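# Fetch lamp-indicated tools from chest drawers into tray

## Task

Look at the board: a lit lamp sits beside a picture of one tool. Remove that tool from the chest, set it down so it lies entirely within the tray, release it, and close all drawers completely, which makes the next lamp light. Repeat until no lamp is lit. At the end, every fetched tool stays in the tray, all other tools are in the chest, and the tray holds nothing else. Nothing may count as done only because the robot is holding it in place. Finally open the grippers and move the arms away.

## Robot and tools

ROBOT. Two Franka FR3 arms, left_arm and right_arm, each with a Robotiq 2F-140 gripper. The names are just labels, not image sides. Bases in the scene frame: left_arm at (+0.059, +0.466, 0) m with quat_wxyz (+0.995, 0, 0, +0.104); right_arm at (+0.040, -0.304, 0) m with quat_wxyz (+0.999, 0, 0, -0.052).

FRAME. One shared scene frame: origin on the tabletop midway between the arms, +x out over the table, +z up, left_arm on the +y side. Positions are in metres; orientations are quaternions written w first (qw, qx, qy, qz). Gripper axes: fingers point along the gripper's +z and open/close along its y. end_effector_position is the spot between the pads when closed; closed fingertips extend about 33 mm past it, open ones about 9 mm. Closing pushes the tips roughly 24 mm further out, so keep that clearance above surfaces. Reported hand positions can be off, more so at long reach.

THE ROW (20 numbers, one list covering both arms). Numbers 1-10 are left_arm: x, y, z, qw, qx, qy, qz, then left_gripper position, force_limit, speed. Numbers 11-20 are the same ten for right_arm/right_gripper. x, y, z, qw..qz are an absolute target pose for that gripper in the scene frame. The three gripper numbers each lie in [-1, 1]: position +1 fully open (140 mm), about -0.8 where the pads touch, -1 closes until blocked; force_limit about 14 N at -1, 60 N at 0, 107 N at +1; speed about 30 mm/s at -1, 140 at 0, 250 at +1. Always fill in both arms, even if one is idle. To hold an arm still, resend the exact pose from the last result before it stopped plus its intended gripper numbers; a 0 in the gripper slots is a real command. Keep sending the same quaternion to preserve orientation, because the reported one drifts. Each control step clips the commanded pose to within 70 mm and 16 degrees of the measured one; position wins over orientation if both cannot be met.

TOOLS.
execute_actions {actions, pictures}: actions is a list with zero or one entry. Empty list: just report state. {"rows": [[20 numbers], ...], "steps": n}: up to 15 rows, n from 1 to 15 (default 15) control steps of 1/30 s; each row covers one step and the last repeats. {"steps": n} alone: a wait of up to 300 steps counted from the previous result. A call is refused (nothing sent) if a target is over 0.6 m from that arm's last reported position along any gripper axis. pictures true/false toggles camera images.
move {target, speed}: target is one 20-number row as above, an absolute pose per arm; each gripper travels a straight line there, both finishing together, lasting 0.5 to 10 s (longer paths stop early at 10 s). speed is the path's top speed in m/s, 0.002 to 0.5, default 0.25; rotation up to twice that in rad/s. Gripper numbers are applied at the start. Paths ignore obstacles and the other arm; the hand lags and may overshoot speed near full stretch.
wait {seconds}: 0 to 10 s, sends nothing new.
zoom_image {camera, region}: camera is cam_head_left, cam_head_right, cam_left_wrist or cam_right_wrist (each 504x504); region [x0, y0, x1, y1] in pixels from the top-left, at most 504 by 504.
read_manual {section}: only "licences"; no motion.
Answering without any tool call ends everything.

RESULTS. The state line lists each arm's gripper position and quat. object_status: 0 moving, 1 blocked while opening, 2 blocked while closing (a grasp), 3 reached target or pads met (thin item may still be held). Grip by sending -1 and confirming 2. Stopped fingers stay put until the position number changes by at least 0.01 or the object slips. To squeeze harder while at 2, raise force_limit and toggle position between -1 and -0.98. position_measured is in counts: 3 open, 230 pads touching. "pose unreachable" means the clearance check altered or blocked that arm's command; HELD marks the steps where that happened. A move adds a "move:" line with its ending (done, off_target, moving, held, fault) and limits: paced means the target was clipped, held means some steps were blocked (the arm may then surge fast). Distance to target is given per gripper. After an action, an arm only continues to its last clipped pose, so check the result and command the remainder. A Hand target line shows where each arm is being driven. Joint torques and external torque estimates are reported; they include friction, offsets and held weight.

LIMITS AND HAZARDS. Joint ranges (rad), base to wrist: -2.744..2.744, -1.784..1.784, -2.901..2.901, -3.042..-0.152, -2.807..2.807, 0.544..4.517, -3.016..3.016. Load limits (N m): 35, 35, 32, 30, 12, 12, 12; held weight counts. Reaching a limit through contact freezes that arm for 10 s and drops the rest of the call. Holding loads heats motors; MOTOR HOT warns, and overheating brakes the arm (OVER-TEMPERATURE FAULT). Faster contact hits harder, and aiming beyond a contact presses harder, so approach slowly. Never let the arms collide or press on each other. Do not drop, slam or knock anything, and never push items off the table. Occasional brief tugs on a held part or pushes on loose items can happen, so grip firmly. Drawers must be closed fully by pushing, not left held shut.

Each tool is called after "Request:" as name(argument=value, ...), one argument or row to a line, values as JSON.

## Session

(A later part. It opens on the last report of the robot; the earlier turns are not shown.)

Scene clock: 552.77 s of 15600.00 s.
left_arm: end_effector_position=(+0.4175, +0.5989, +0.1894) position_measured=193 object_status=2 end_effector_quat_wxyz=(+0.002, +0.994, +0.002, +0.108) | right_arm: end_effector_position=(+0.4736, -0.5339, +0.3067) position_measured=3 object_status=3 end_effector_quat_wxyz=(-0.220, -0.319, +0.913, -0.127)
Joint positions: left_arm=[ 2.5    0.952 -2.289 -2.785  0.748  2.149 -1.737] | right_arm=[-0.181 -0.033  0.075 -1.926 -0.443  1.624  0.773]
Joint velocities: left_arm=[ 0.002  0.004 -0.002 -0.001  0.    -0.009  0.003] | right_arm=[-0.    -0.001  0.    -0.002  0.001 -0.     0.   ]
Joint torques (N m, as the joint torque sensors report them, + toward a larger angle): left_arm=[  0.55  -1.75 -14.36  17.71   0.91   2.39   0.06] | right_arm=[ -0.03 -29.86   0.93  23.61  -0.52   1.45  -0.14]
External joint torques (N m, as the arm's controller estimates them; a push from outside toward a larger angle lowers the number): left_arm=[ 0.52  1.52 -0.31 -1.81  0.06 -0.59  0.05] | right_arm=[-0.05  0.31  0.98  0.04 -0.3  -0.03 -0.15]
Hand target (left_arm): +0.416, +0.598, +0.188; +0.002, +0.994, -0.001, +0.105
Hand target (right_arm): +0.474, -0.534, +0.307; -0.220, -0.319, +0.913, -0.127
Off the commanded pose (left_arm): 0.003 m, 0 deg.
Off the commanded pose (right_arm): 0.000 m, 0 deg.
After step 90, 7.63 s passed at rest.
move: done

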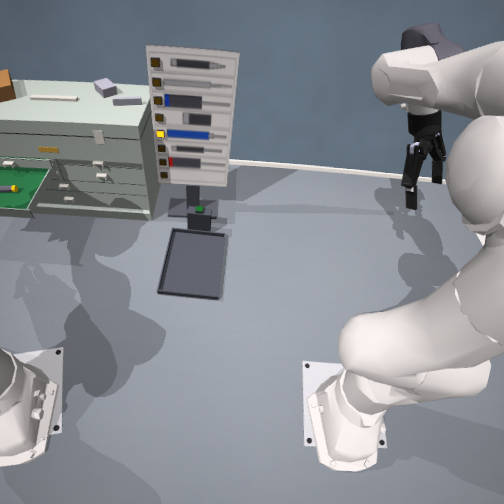

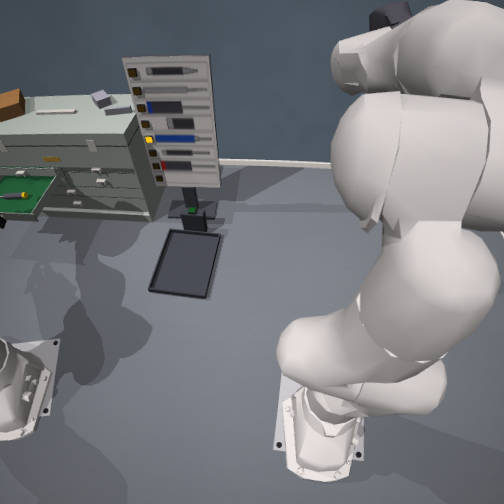

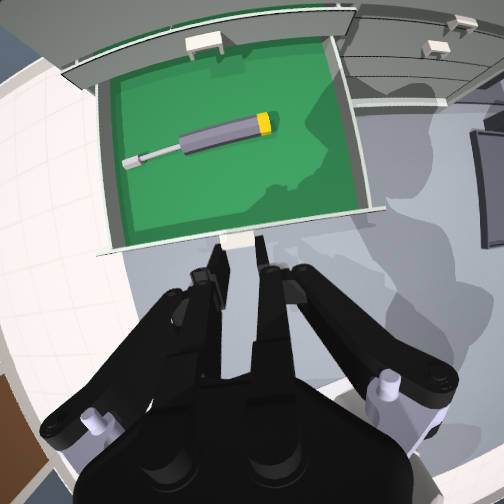

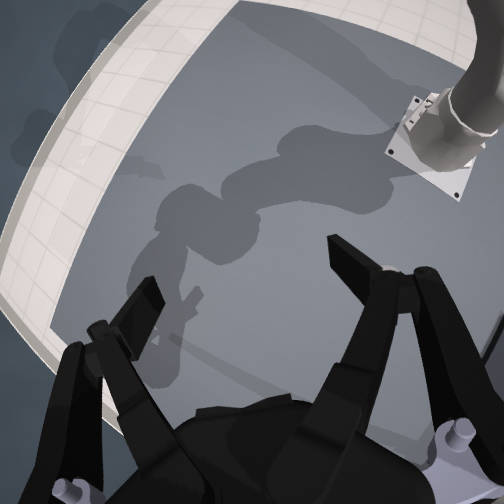

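Request:
move(
  target=[0.54,0.598,0.188,0,0.994,0,0.105,-1,0,-0.5,0.4736,-0.5339,0.3067,-0.220,-0.319,0.913,-0.127,1,0,0],
  speed=0.08,
)

Request:
execute_actions(
  actions=[
    {"rows":[[0.54,0.598,0.188,0,0.994,0,0.105,-0.3,0,0,0.4736,-0.5339,0.3067,-0.220,-0.319,0.913,-0.127,1,0,0]],"steps":8},
  ],
  pictures=false,
)

Request:
move(
  target=[0.512,0.598,0.187,0,0.985,0,0.174,-0.3,0,0,0.4736,-0.5339,0.3067,-0.220,-0.319,0.913,-0.127,1,0,0],
  speed=0.06,
)

Request:
execute_actions(
  actions=[
    {"rows":[[0.512,0.598,0.187,0,0.985,0,0.174,-1,0,0,0.4736,-0.5339,0.3067,-0.220,-0.319,0.913,-0.127,1,0,0]],"steps":10},
  ],
  pictures=false,
)

Request:
move(
  target=[0.593,0.598,0.187,0,0.985,0,0.174,-1,0,0,0.4736,-0.5339,0.3067,-0.220,-0.319,0.913,-0.127,1,0,0],
  speed=0.04,
)

Scene clock: 576.00 s of 15600.00 s.
left_arm: end_effector_position=(+0.5392, +0.5981, +0.1891) position_measured=193 object_status=2 end_effector_quat_wxyz=(-0.003, +0.994, +0.003, +0.107) | right_arm: end_effector_position=(+0.4736, -0.5339, +0.3067) position_measured=3 object_status=3 end_effector_quat_wxyz=(-0.220, -0.319, +0.913, -0.127)
Joint positions: left_arm=[ 2.118  0.558 -2.062 -2.482  0.625  2.326 -1.737] | right_arm=[-0.181 -0.033  0.075 -1.926 -0.443  1.624  0.773]
Joint velocities: left_arm=[-0.005 -0.     0.008  0.002 -0.003  0.004  0.008] | right_arm=[ 0.001  0.002  0.002  0.001 -0.     0.     0.001]
Joint torques (N m, as the joint torque sensors report them, + toward a larger angle): left_arm=[-0.01 -1.93 -9.12 22.58  1.27  2.93  0.15] | right_arm=[ -0.19 -29.61   0.64  23.94  -0.52   1.45  -0.11]
External joint torques (N m, as the arm's controller estimates them; a push from outside toward a larger angle lowers the number): left_arm=[ 0.07 -2.34  4.16  1.71  0.51 -0.04  0.15] | right_arm=[-0.28  0.48  0.63  0.35 -0.3  -0.05 -0.12]
Hand target (left_arm): +0.539, +0.602, +0.188; -0.005, +0.994, +0.003, +0.105
Hand target (right_arm): +0.474, -0.534, +0.307; -0.220, -0.319, +0.913, -0.127
Off the commanded pose (left_arm): 0.001 m, 1 deg.
Off the commanded pose (right_arm): 0.000 m, 0 deg.
After step 90, 18.33 s passed at rest.
move: done

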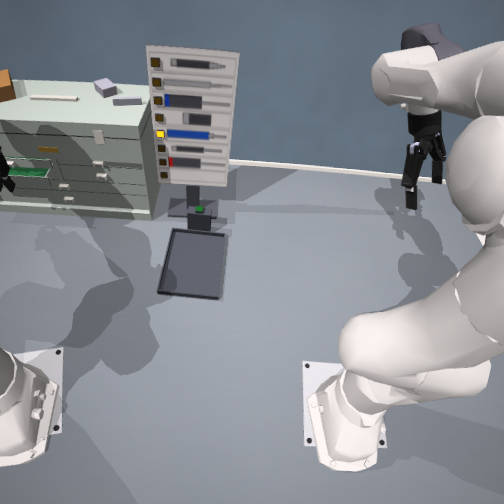

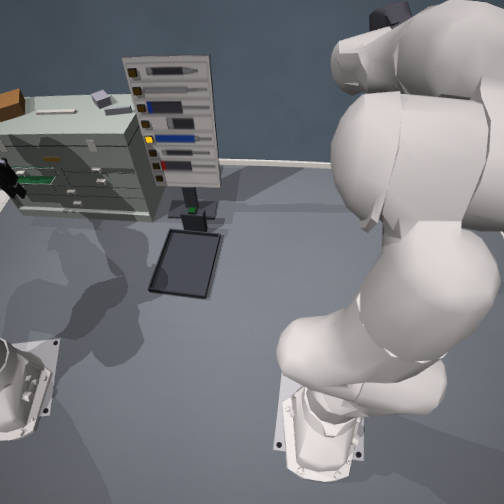

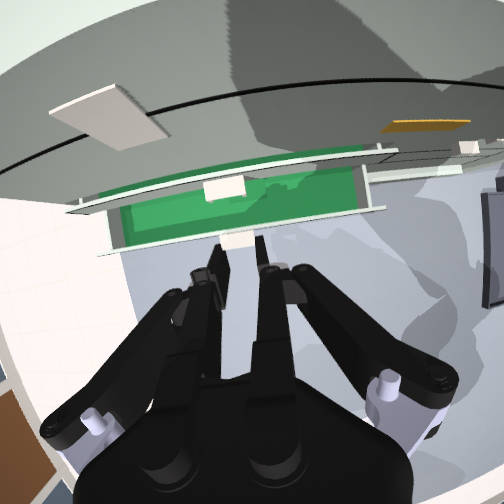

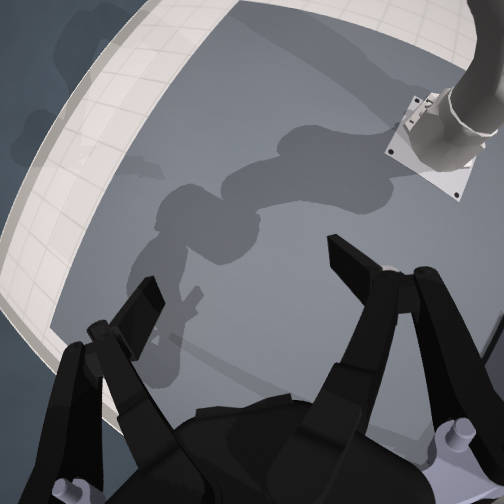

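Scene clock: 576.27 s of 15600.00 s.
left_arm: end_effector_position=(+0.5399, +0.5983, +0.1881) position_measured=167 object_status=0 end_effector_quat_wxyz=(-0.001, +0.994, +0.003, +0.106) | right_arm: end_effector_position=(+0.4736, -0.5339, +0.3067) position_measured=3 object_status=3 end_effector_quat_wxyz=(-0.220, -0.319, +0.913, -0.127)
Joint positions: left_arm=[ 2.109  0.557 -2.051 -2.479  0.621  2.326 -1.733] | right_arm=[-0.181 -0.033  0.075 -1.926 -0.443  1.624  0.773]
Joint velocities: left_arm=[-0.011 -0.     0.008  0.002  0.001  0.001  0.007] | right_arm=[-0.001 -0.001 -0.001  0.001  0.001 -0.001  0.   ]
Joint torques (N m, as the joint torque sensors report them, + toward a larger angle): left_arm=[ -0.37   0.31 -12.59  22.99   0.39   2.67   0.22] | right_arm=[ -0.47 -29.55   0.5   23.69  -0.52   1.46  -0.09]
External joint torques (N m, as the arm's controller estimates them; a push from outside toward a larger angle lowers the number): left_arm=[-0.31  0.14  0.81  2.07 -0.38 -0.31  0.21] | right_arm=[-0.33  0.66  0.71  0.05 -0.28 -0.03 -0.1 ]
Hand target (left_arm): +0.540, +0.598, +0.188; -0.000, +0.994, -0.000, +0.105
Hand target (right_arm): +0.474, -0.534, +0.307; -0.220, -0.319, +0.913, -0.127
Off the commanded pose (left_arm): 0.000 m, 0 deg.
Off the commanded pose (right_arm): 0.000 m, 0 deg.
Steps of this call (steps 1 to 8: all 8 steps of this action). Readings (end_effector_position | what the end effector reports):
1: left_arm (+0.5396, +0.5981, +0.1892) | right_arm (+0.4736, -0.5339, +0.3067) | left_arm position_measured=193 object_status=0 | right_arm position_measured=3 object_status=3
2: left_arm (+0.5397, +0.5982, +0.1888) | right_arm (+0.4736, -0.5339, +0.3067) | left_arm position_measured=192 object_status=0 | right_arm position_measured=3 object_status=3
4: left_arm (+0.5397, +0.5984, +0.1884) | right_arm (+0.4736, -0.5339, +0.3067) | left_arm position_measured=172 object_status=0 | right_arm position_measured=3 object_status=3
8: the state above

Scene clock: 578.07 s of 15600.00 s.
left_arm: end_effector_position=(+0.5122, +0.5967, +0.1850) position_measured=167 object_status=3 end_effector_quat_wxyz=(+0.003, +0.985, -0.003, +0.171) | right_arm: end_effector_position=(+0.4736, -0.5339, +0.3067) position_measured=3 object_status=3 end_effector_quat_wxyz=(-0.220, -0.319, +0.913, -0.127)
Joint positions: left_arm=[ 2.321  0.701 -2.147 -2.677  0.763  2.465 -1.77 ] | right_arm=[-0.181 -0.033  0.075 -1.926 -0.443  1.624  0.773]
Joint velocities: left_arm=[ 0.004  0.    -0.003 -0.001 -0.     0.016 -0.007] | right_arm=[ 0.     0.001  0.    -0.     0.001  0.    -0.   ]
Joint torques (N m, as the joint torque sensors report them, + toward a larger angle): left_arm=[  2.55   0.12 -13.29  19.2    1.35   3.69  -0.15] | right_arm=[ -0.1  -29.4    1.16  23.55  -0.48   1.46  -0.16]
External joint torques (N m, as the arm's controller estimates them; a push from outside toward a larger angle lowers the number): left_arm=[ 2.54  0.14  0.22 -0.54  0.64  0.52 -0.16] | right_arm=[-0.14  0.61  1.19  0.04 -0.26 -0.02 -0.17]
Hand target (left_arm): +0.513, +0.597, +0.186; +0.003, +0.985, -0.001, +0.174
Hand target (right_arm): +0.474, -0.534, +0.307; -0.220, -0.319, +0.913, -0.127
Off the commanded pose (left_arm): 0.002 m, 1 deg.
Off the commanded pose (right_arm): 0.000 m, 0 deg.
move: done

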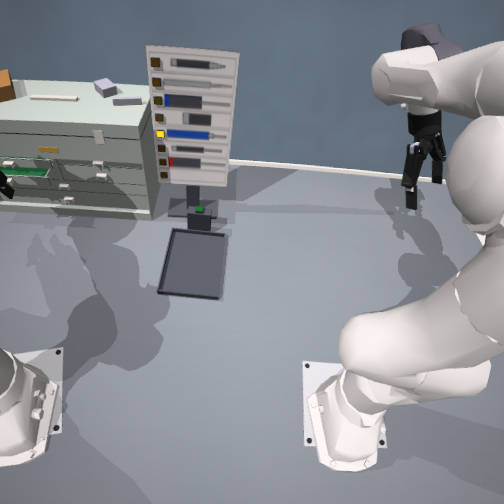

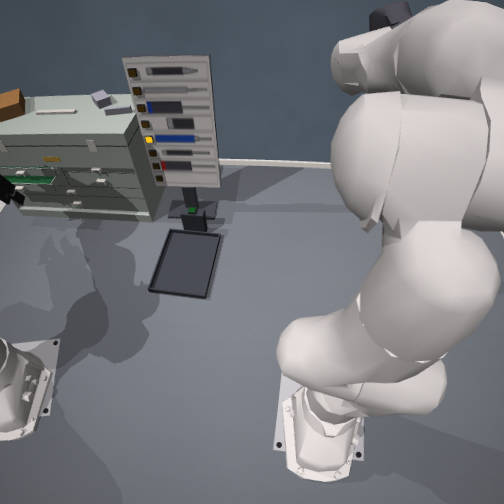

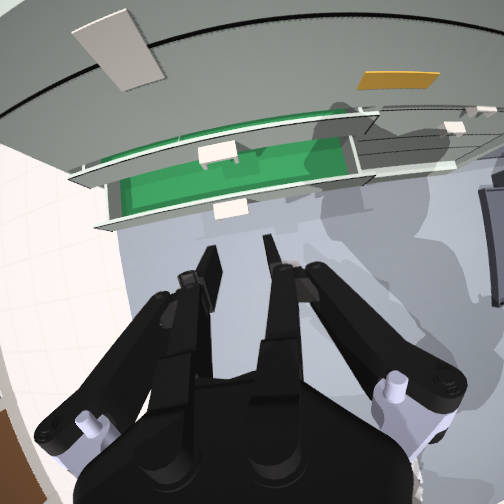

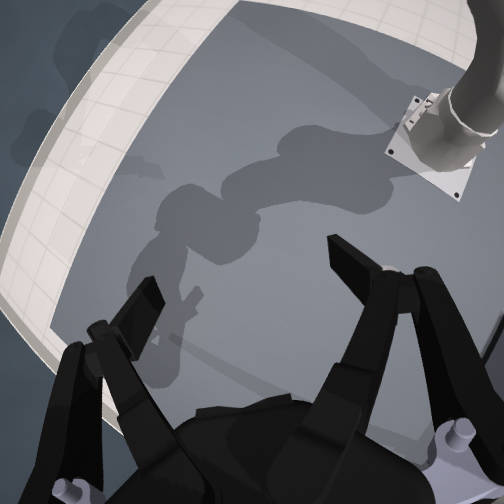

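Scene clock: 578.40 s of 15600.00 s.
left_arm: end_effector_position=(+0.5120, +0.5980, +0.1867) position_measured=233 object_status=0 end_effector_quat_wxyz=(+0.000, +0.985, -0.002, +0.173) | right_arm: end_effector_position=(+0.4736, -0.5339, +0.3067) position_measured=3 object_status=3 end_effector_quat_wxyz=(-0.220, -0.319, +0.913, -0.127)
Joint positions: left_arm=[ 2.33   0.702 -2.155 -2.679  0.765  2.465 -1.772] | right_arm=[-0.181 -0.033  0.075 -1.926 -0.443  1.624  0.773]
Joint velocities: left_arm=[ 0.004  0.    -0.005 -0.001 -0.    -0.    -0.004] | right_arm=[ 0.    -0.001 -0.     0.    -0.001 -0.001 -0.   ]
Joint torques (N m, as the joint torque sensors report them, + toward a larger angle): left_arm=[  1.15  -0.05 -12.93  19.94   1.18   3.68  -0.22] | right_arm=[ -0.23 -29.54   0.73  23.71  -0.51   1.5   -0.13]
External joint torques (N m, as the arm's controller estimates them; a push from outside toward a larger angle lowers the number): left_arm=[ 1.23 -0.1   0.59  0.21  0.46  0.5  -0.23] | right_arm=[-0.3   0.71  0.73  0.07 -0.29  0.01 -0.14]
Hand target (left_arm): +0.512, +0.598, +0.187; +0.000, +0.985, +0.000, +0.174
Hand target (right_arm): +0.474, -0.534, +0.307; -0.220, -0.319, +0.913, -0.127
Off the commanded pose (left_arm): 0.000 m, 0 deg.
Off the commanded pose (right_arm): 0.000 m, 0 deg.
Steps of this call (steps 1 to 10: all 10 steps of this action). Readings (end_effector_position | what the end effector reports):
1: left_arm (+0.5121, +0.5970, +0.1853) | right_arm (+0.4736, -0.5339, +0.3067) | left_arm position_measured=167 object_status=0 | right_arm position_measured=3 object_status=3
2: left_arm (+0.5121, +0.5972, +0.1857) | right_arm (+0.4736, -0.5339, +0.3067) | left_arm position_measured=174 object_status=0 | right_arm position_measured=3 object_status=3
4: left_arm (+0.5121, +0.5977, +0.1863) | right_arm (+0.4736, -0.5339, +0.3067) | left_arm position_measured=189 object_status=0 | right_arm position_measured=3 object_status=3
8: left_arm (+0.5121, +0.5980, +0.1866) | right_arm (+0.4736, -0.5339, +0.3067) | left_arm position_measured=219 object_status=0 | right_arm position_measured=3 object_status=3
10: the state above

Scene clock: 580.97 s of 15600.00 s.
left_arm: end_effector_position=(+0.5894, +0.6001, +0.1850) position_measured=233 object_status=3 end_effector_quat_wxyz=(-0.004, +0.985, +0.003, +0.170) | right_arm: end_effector_position=(+0.4736, -0.5339, +0.3067) position_measured=3 object_status=3 end_effector_quat_wxyz=(-0.220, -0.319, +0.913, -0.127)
Joint positions: left_arm=[ 2.004  0.493 -1.925 -2.467  0.665  2.534 -1.761] | right_arm=[-0.181 -0.033  0.075 -1.926 -0.443  1.624  0.773]
Joint velocities: left_arm=[-0.016  0.001  0.016  0.005 -0.001  0.    -0.001] | right_arm=[-0.     0.002  0.     0.001  0.001 -0.001 -0.001]
Joint torques (N m, as the joint torque sensors report them, + toward a larger angle): left_arm=[ -2.08  -0.64 -11.47  23.68   0.64   4.17   0.27] | right_arm=[ -0.41 -29.56   0.75  23.49  -0.56   1.48  -0.12]
External joint torques (N m, as the arm's controller estimates them; a push from outside toward a larger angle lowers the number): left_arm=[-2.22  0.23  1.15  2.9  -0.02  1.    0.26] | right_arm=[-0.42  0.51  0.8  -0.06 -0.33 -0.01 -0.13]
Hand target (left_arm): +0.593, +0.600, +0.187; -0.003, +0.985, +0.001, +0.174
Hand target (right_arm): +0.474, -0.534, +0.307; -0.220, -0.319, +0.913, -0.127
Off the commanded pose (left_arm): 0.005 m, 1 deg.
Off the commanded pose (right_arm): 0.000 m, 0 deg.
move: off_target (left_arm)

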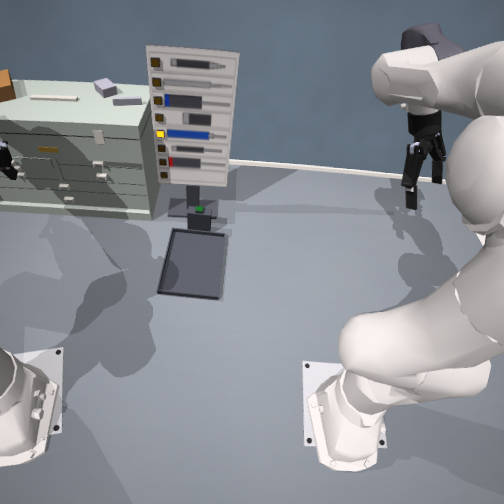

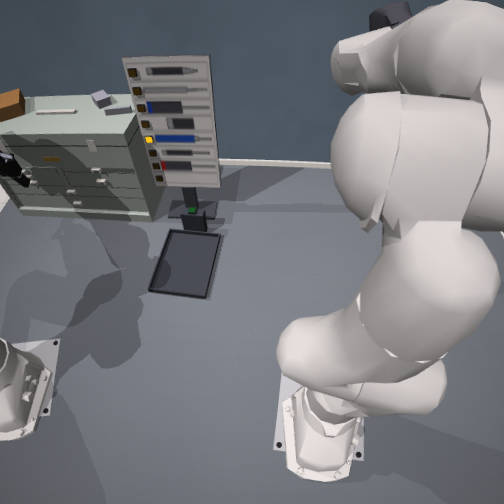

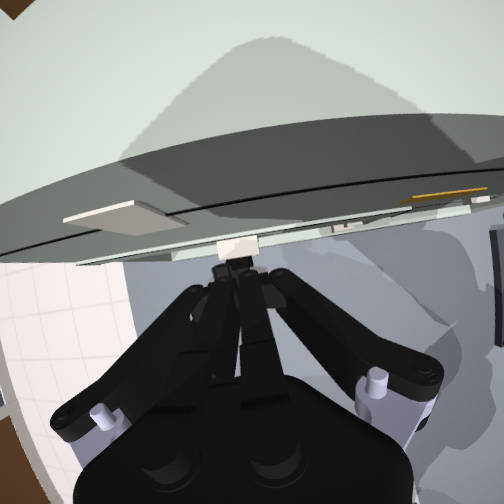

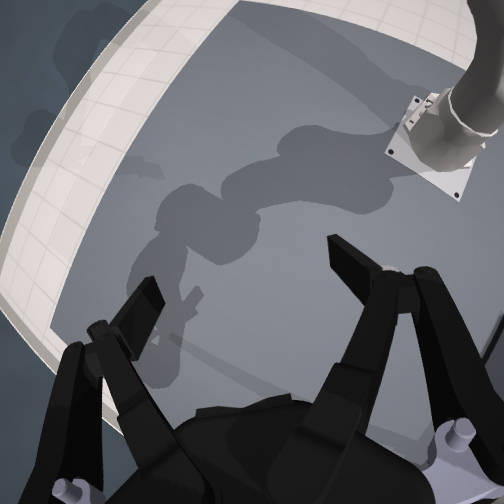

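Request:
move(
  target=[0.600,0.598,0.188,0,0.985,0,0.174,-1,0,0,0.4736,-0.5339,0.3067,-0.220,-0.319,0.913,-0.127,1,0,0],
  speed=0.015,
)

Scene clock: 588.20 s of 15600.00 s.
left_arm: end_effector_position=(+0.5956, +0.5996, +0.1843) position_measured=233 object_status=3 end_effector_quat_wxyz=(-0.001, +0.986, +0.003, +0.169) | right_arm: end_effector_position=(+0.4736, -0.5339, +0.3067) position_measured=3 object_status=3 end_effector_quat_wxyz=(-0.220, -0.319, +0.913, -0.127)
Joint positions: left_arm=[ 1.959  0.487 -1.888 -2.445  0.657  2.529 -1.757] | right_arm=[-0.181 -0.033  0.075 -1.926 -0.443  1.624  0.773]
Joint velocities: left_arm=[-0.012 -0.001  0.009  0.005 -0.    -0.005  0.001] | right_arm=[-0.     0.    -0.001 -0.002 -0.    -0.    -0.001]
Joint torques (N m, as the joint torque sensors report them, + toward a larger angle): left_arm=[ -2.84  -0.84 -12.38  24.25   0.62   4.31   0.2 ] | right_arm=[ -0.26 -29.81   1.26  24.03  -0.54   1.48  -0.13]
External joint torques (N m, as the arm's controller estimates them; a push from outside toward a larger angle lowers the number): left_arm=[-2.9   0.98  0.46  3.45 -0.06  1.14  0.19] | right_arm=[-0.2   0.44  1.39  0.4  -0.31 -0.01 -0.14]
Hand target (left_arm): +0.600, +0.598, +0.188; -0.000, +0.985, -0.000, +0.174
Hand target (right_arm): +0.474, -0.534, +0.307; -0.220, -0.319, +0.913, -0.127
Off the commanded pose (left_arm): 0.006 m, 1 deg.
Off the commanded pose (right_arm): 0.000 m, 0 deg.
After step 90, 3.27 s passed at rest.
move: off_target (left_arm)

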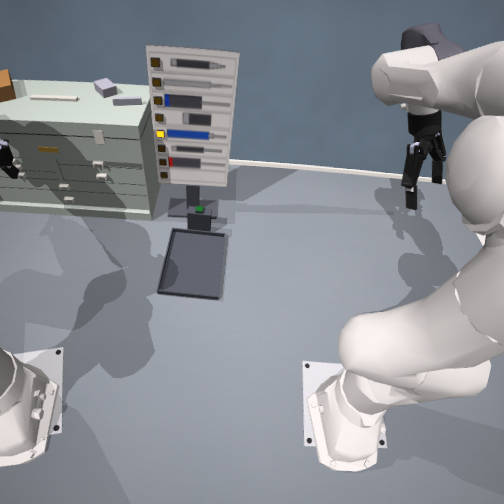

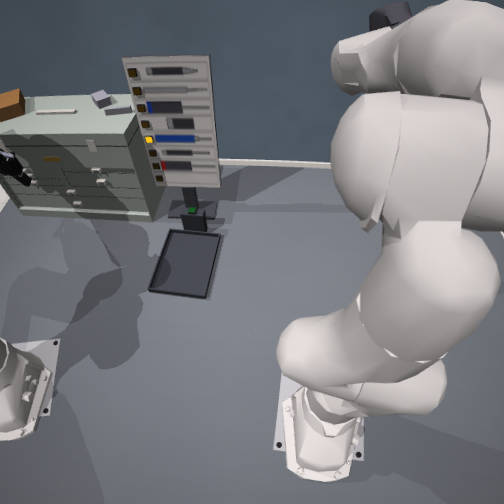

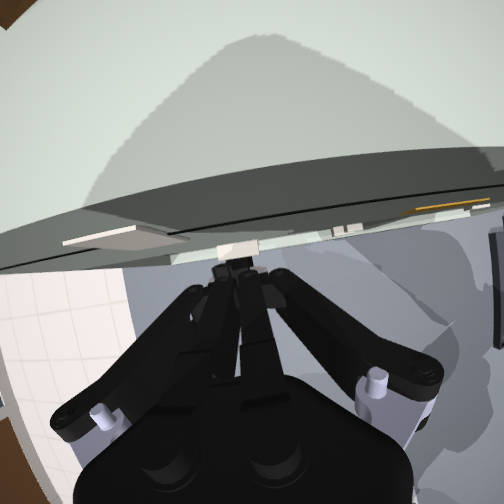

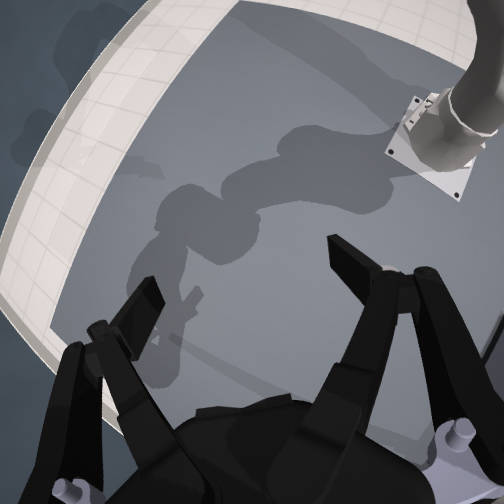

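Request:
move(
  target=[0.578,0.598,0.216,0,0.985,0,0.174,-1,0,0,0.4736,-0.5339,0.3067,-0.220,-0.319,0.913,-0.127,1,0,0],
  speed=0.04,
)

Request:
move(
  target=[0.602,0.598,0.216,0,0.985,0,0.174,-1,0,0,0.4736,-0.5339,0.3067,-0.220,-0.319,0.913,-0.127,1,0,0],
  speed=0.02,
)

Request:
move(
  target=[0.56,0.60,0.17,0,0.94,0,0.342,-0.1,0,0,0.4736,-0.5339,0.3067,-0.220,-0.319,0.913,-0.127,1,0,0],
  speed=0.08,
)

Request:
zoom_image(
  camera="cam_left_wrist",
  region=[100, 120, 400, 300],
)

Scene clock: 599.60 s of 15600.00 s.
left_arm: end_effector_position=(+0.5806, +0.5968, +0.2161) position_measured=233 object_status=3 end_effector_quat_wxyz=(+0.001, +0.984, -0.002, +0.176) | right_arm: end_effector_position=(+0.4736, -0.5339, +0.3067) position_measured=3 object_status=3 end_effector_quat_wxyz=(-0.220, -0.319, +0.913, -0.127)
Joint positions: left_arm=[ 2.089  0.577 -2.037 -2.466  0.669  2.443 -1.757] | right_arm=[-0.181 -0.033  0.075 -1.926 -0.443  1.624  0.773]
Joint velocities: left_arm=[ 0.003  0.001 -0.005 -0.002  0.001 -0.011  0.001] | right_arm=[ 0.001 -0.001 -0.    -0.002 -0.001  0.001 -0.   ]
Joint torques (N m, as the joint torque sensors report them, + toward a larger angle): left_arm=[  0.77  -0.12 -14.23  20.61   0.75   2.84  -0.09] | right_arm=[  0.2  -29.56   0.84  23.06  -0.53   1.47  -0.14]
External joint torques (N m, as the arm's controller estimates them; a push from outside toward a larger angle lowers the number): left_arm=[ 0.77  0.33 -0.32 -0.34  0.01 -0.35 -0.1 ] | right_arm=[ 0.16  0.67  0.88 -0.56 -0.3  -0.03 -0.15]
Hand target (left_arm): +0.579, +0.597, +0.215; +0.001, +0.985, -0.001, +0.173
Hand target (right_arm): +0.474, -0.534, +0.307; -0.220, -0.319, +0.913, -0.127
Off the commanded pose (left_arm): 0.003 m, 0 deg.
Off the commanded pose (right_arm): 0.000 m, 0 deg.
After step 90, 7.13 s passed at rest.
move: done

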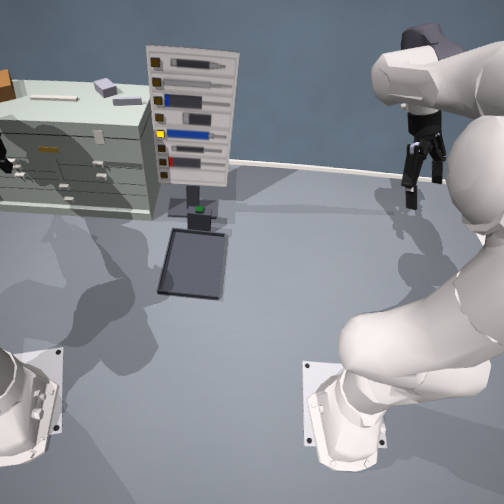

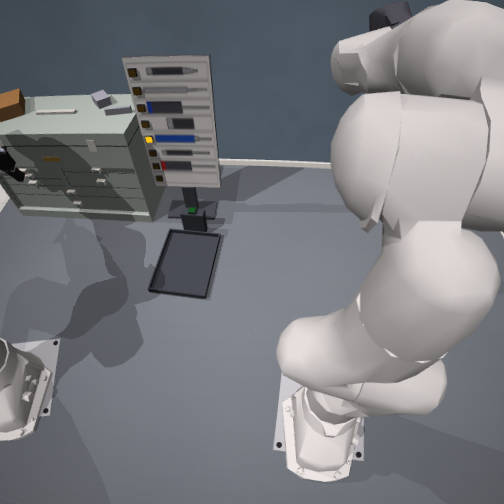

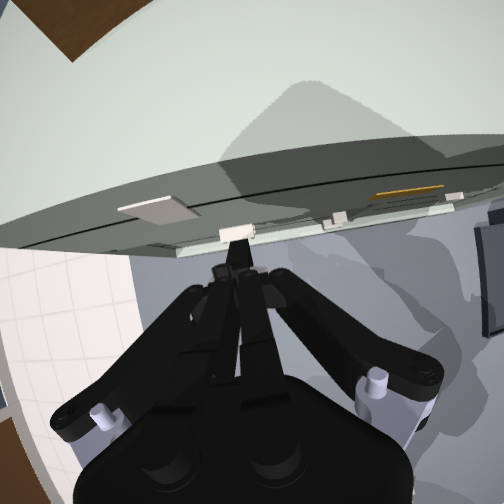

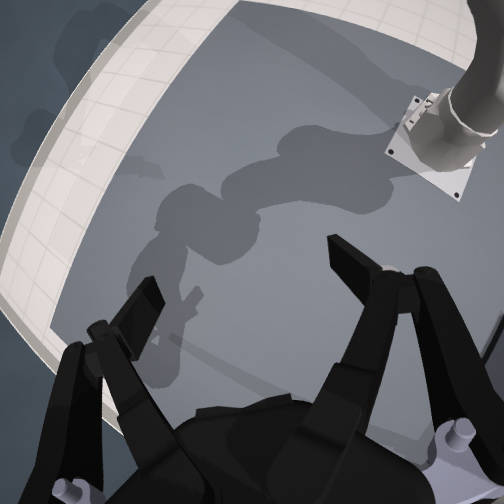

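Scene clock: 600.90 s of 15600.00 s.
left_arm: end_effector_position=(+0.5970, +0.5992, +0.2121) position_measured=233 object_status=3 end_effector_quat_wxyz=(-0.001, +0.986, +0.002, +0.168) | right_arm: end_effector_position=(+0.4736, -0.5339, +0.3067) position_measured=3 object_status=3 end_effector_quat_wxyz=(-0.220, -0.319, +0.913, -0.127)
Joint positions: left_arm=[ 1.996  0.528 -1.961 -2.408  0.647  2.443 -1.755] | right_arm=[-0.181 -0.033  0.075 -1.926 -0.443  1.624  0.773]
Joint velocities: left_arm=[-0.014  0.     0.014  0.009  0.    -0.006 -0.001] | right_arm=[ 0.001  0.001  0.     0.001 -0.001 -0.001  0.   ]
Joint torques (N m, as the joint torque sensors report them, + toward a larger angle): left_arm=[ -2.65  -1.05 -11.94  26.39   0.68   4.61   0.11] | right_arm=[ -0.34 -30.08   0.97  23.53  -0.48   1.52  -0.13]
External joint torques (N m, as the arm's controller estimates them; a push from outside toward a larger angle lowers the number): left_arm=[-2.81  0.24  1.68  5.1  -0.06  1.43  0.11] | right_arm=[-0.45  0.06  0.93 -0.07 -0.26  0.02 -0.14]
Hand target (left_arm): +0.602, +0.599, +0.216; -0.001, +0.985, +0.000, +0.174
Hand target (right_arm): +0.474, -0.534, +0.307; -0.220, -0.319, +0.913, -0.127
Off the commanded pose (left_arm): 0.006 m, 1 deg.
Off the commanded pose (right_arm): 0.000 m, 0 deg.
move: off_target (left_arm)

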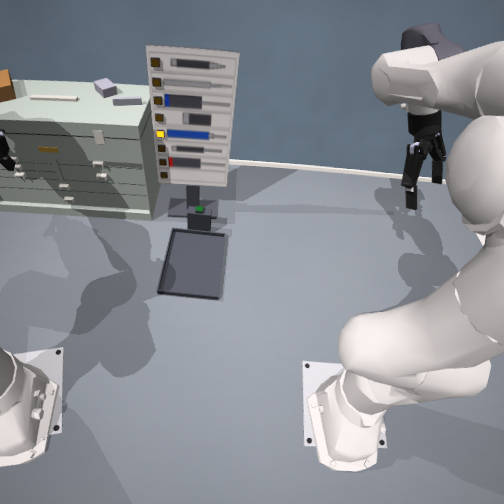

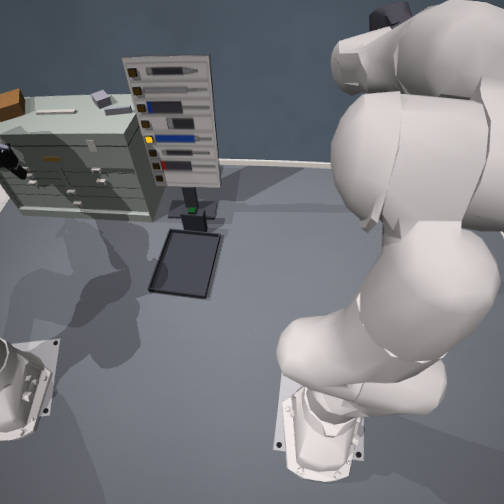

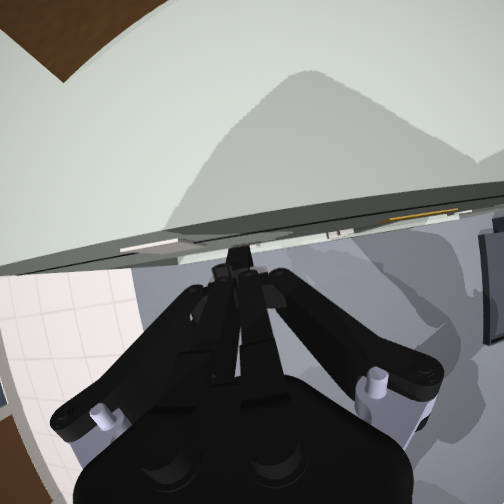

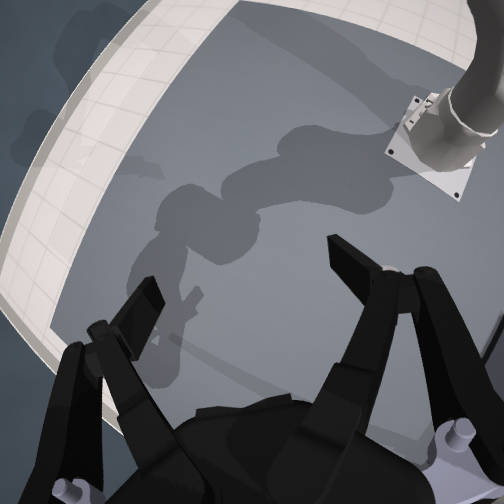

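Scene clock: 603.80 s of 15600.00 s.
left_arm: end_effector_position=(+0.5618, +0.6029, +0.1702) position_measured=141 object_status=3 end_effector_quat_wxyz=(+0.000, +0.939, +0.001, +0.343) | right_arm: end_effector_position=(+0.4736, -0.5339, +0.3067) position_measured=3 object_status=3 end_effector_quat_wxyz=(-0.220, -0.319, +0.913, -0.127)
Joint positions: left_arm=[ 2.454  0.353 -2.059 -2.813  0.931  3.267 -1.862] | right_arm=[-0.181 -0.033  0.075 -1.926 -0.443  1.624  0.773]
Joint velocities: left_arm=[ 0.005 -0.002 -0.005 -0.001 -0.     0.016 -0.002] | right_arm=[-0.     0.001 -0.001  0.001  0.    -0.    -0.   ]
Joint torques (N m, as the joint torque sensors report them, + toward a larger angle): left_arm=[ 1.17  5.62 -6.92 16.74 -0.6   3.83 -0.24] | right_arm=[ -0.37 -29.43   0.96  23.46  -0.52   1.5   -0.13]
External joint torques (N m, as the arm's controller estimates them; a push from outside toward a larger angle lowers the number): left_arm=[ 1.19 -0.55 -0.15 -0.77 -0.54  0.4  -0.26] | right_arm=[-0.28  0.65  1.12 -0.11 -0.28  0.02 -0.14]
Hand target (left_arm): +0.562, +0.603, +0.170; +0.002, +0.939, +0.004, +0.344
Hand target (right_arm): +0.474, -0.534, +0.307; -0.220, -0.319, +0.913, -0.127
Off the commanded pose (left_arm): 0.003 m, 0 deg.
Off the commanded pose (right_arm): 0.000 m, 0 deg.
move: done

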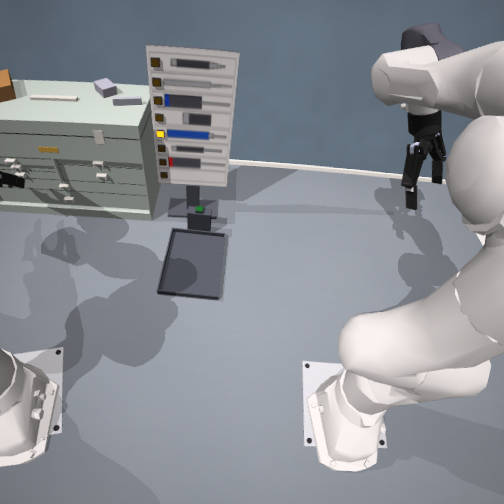

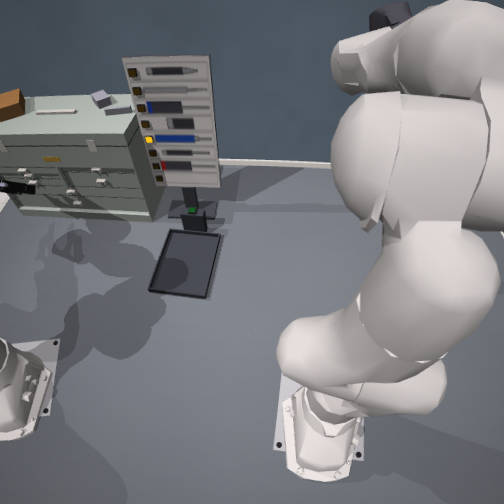

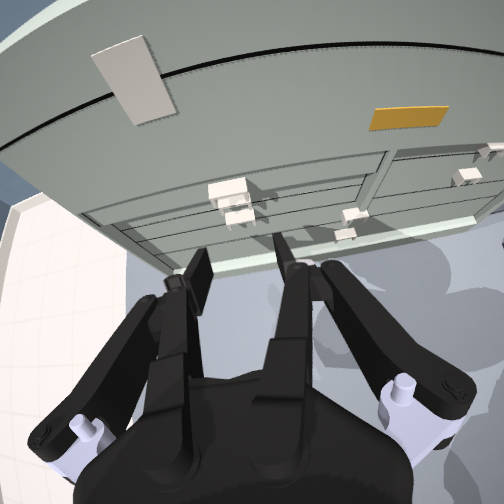

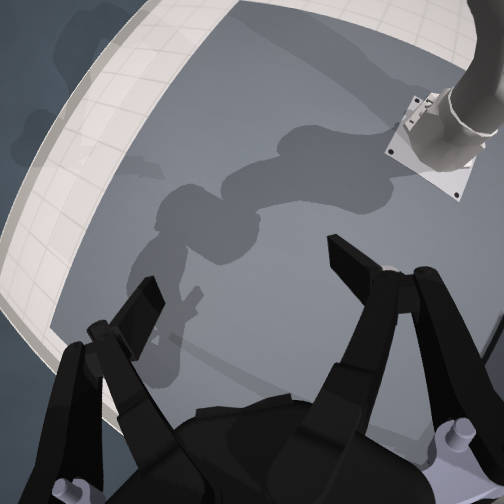

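Region (100, 120, 400, 300) of cam_left_wrist's 504x504 image, scaled by 1.680, with more detail than that image has; it fills the top 302 rows of this view, and the rest is white.

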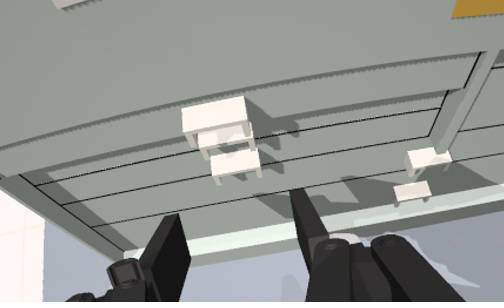

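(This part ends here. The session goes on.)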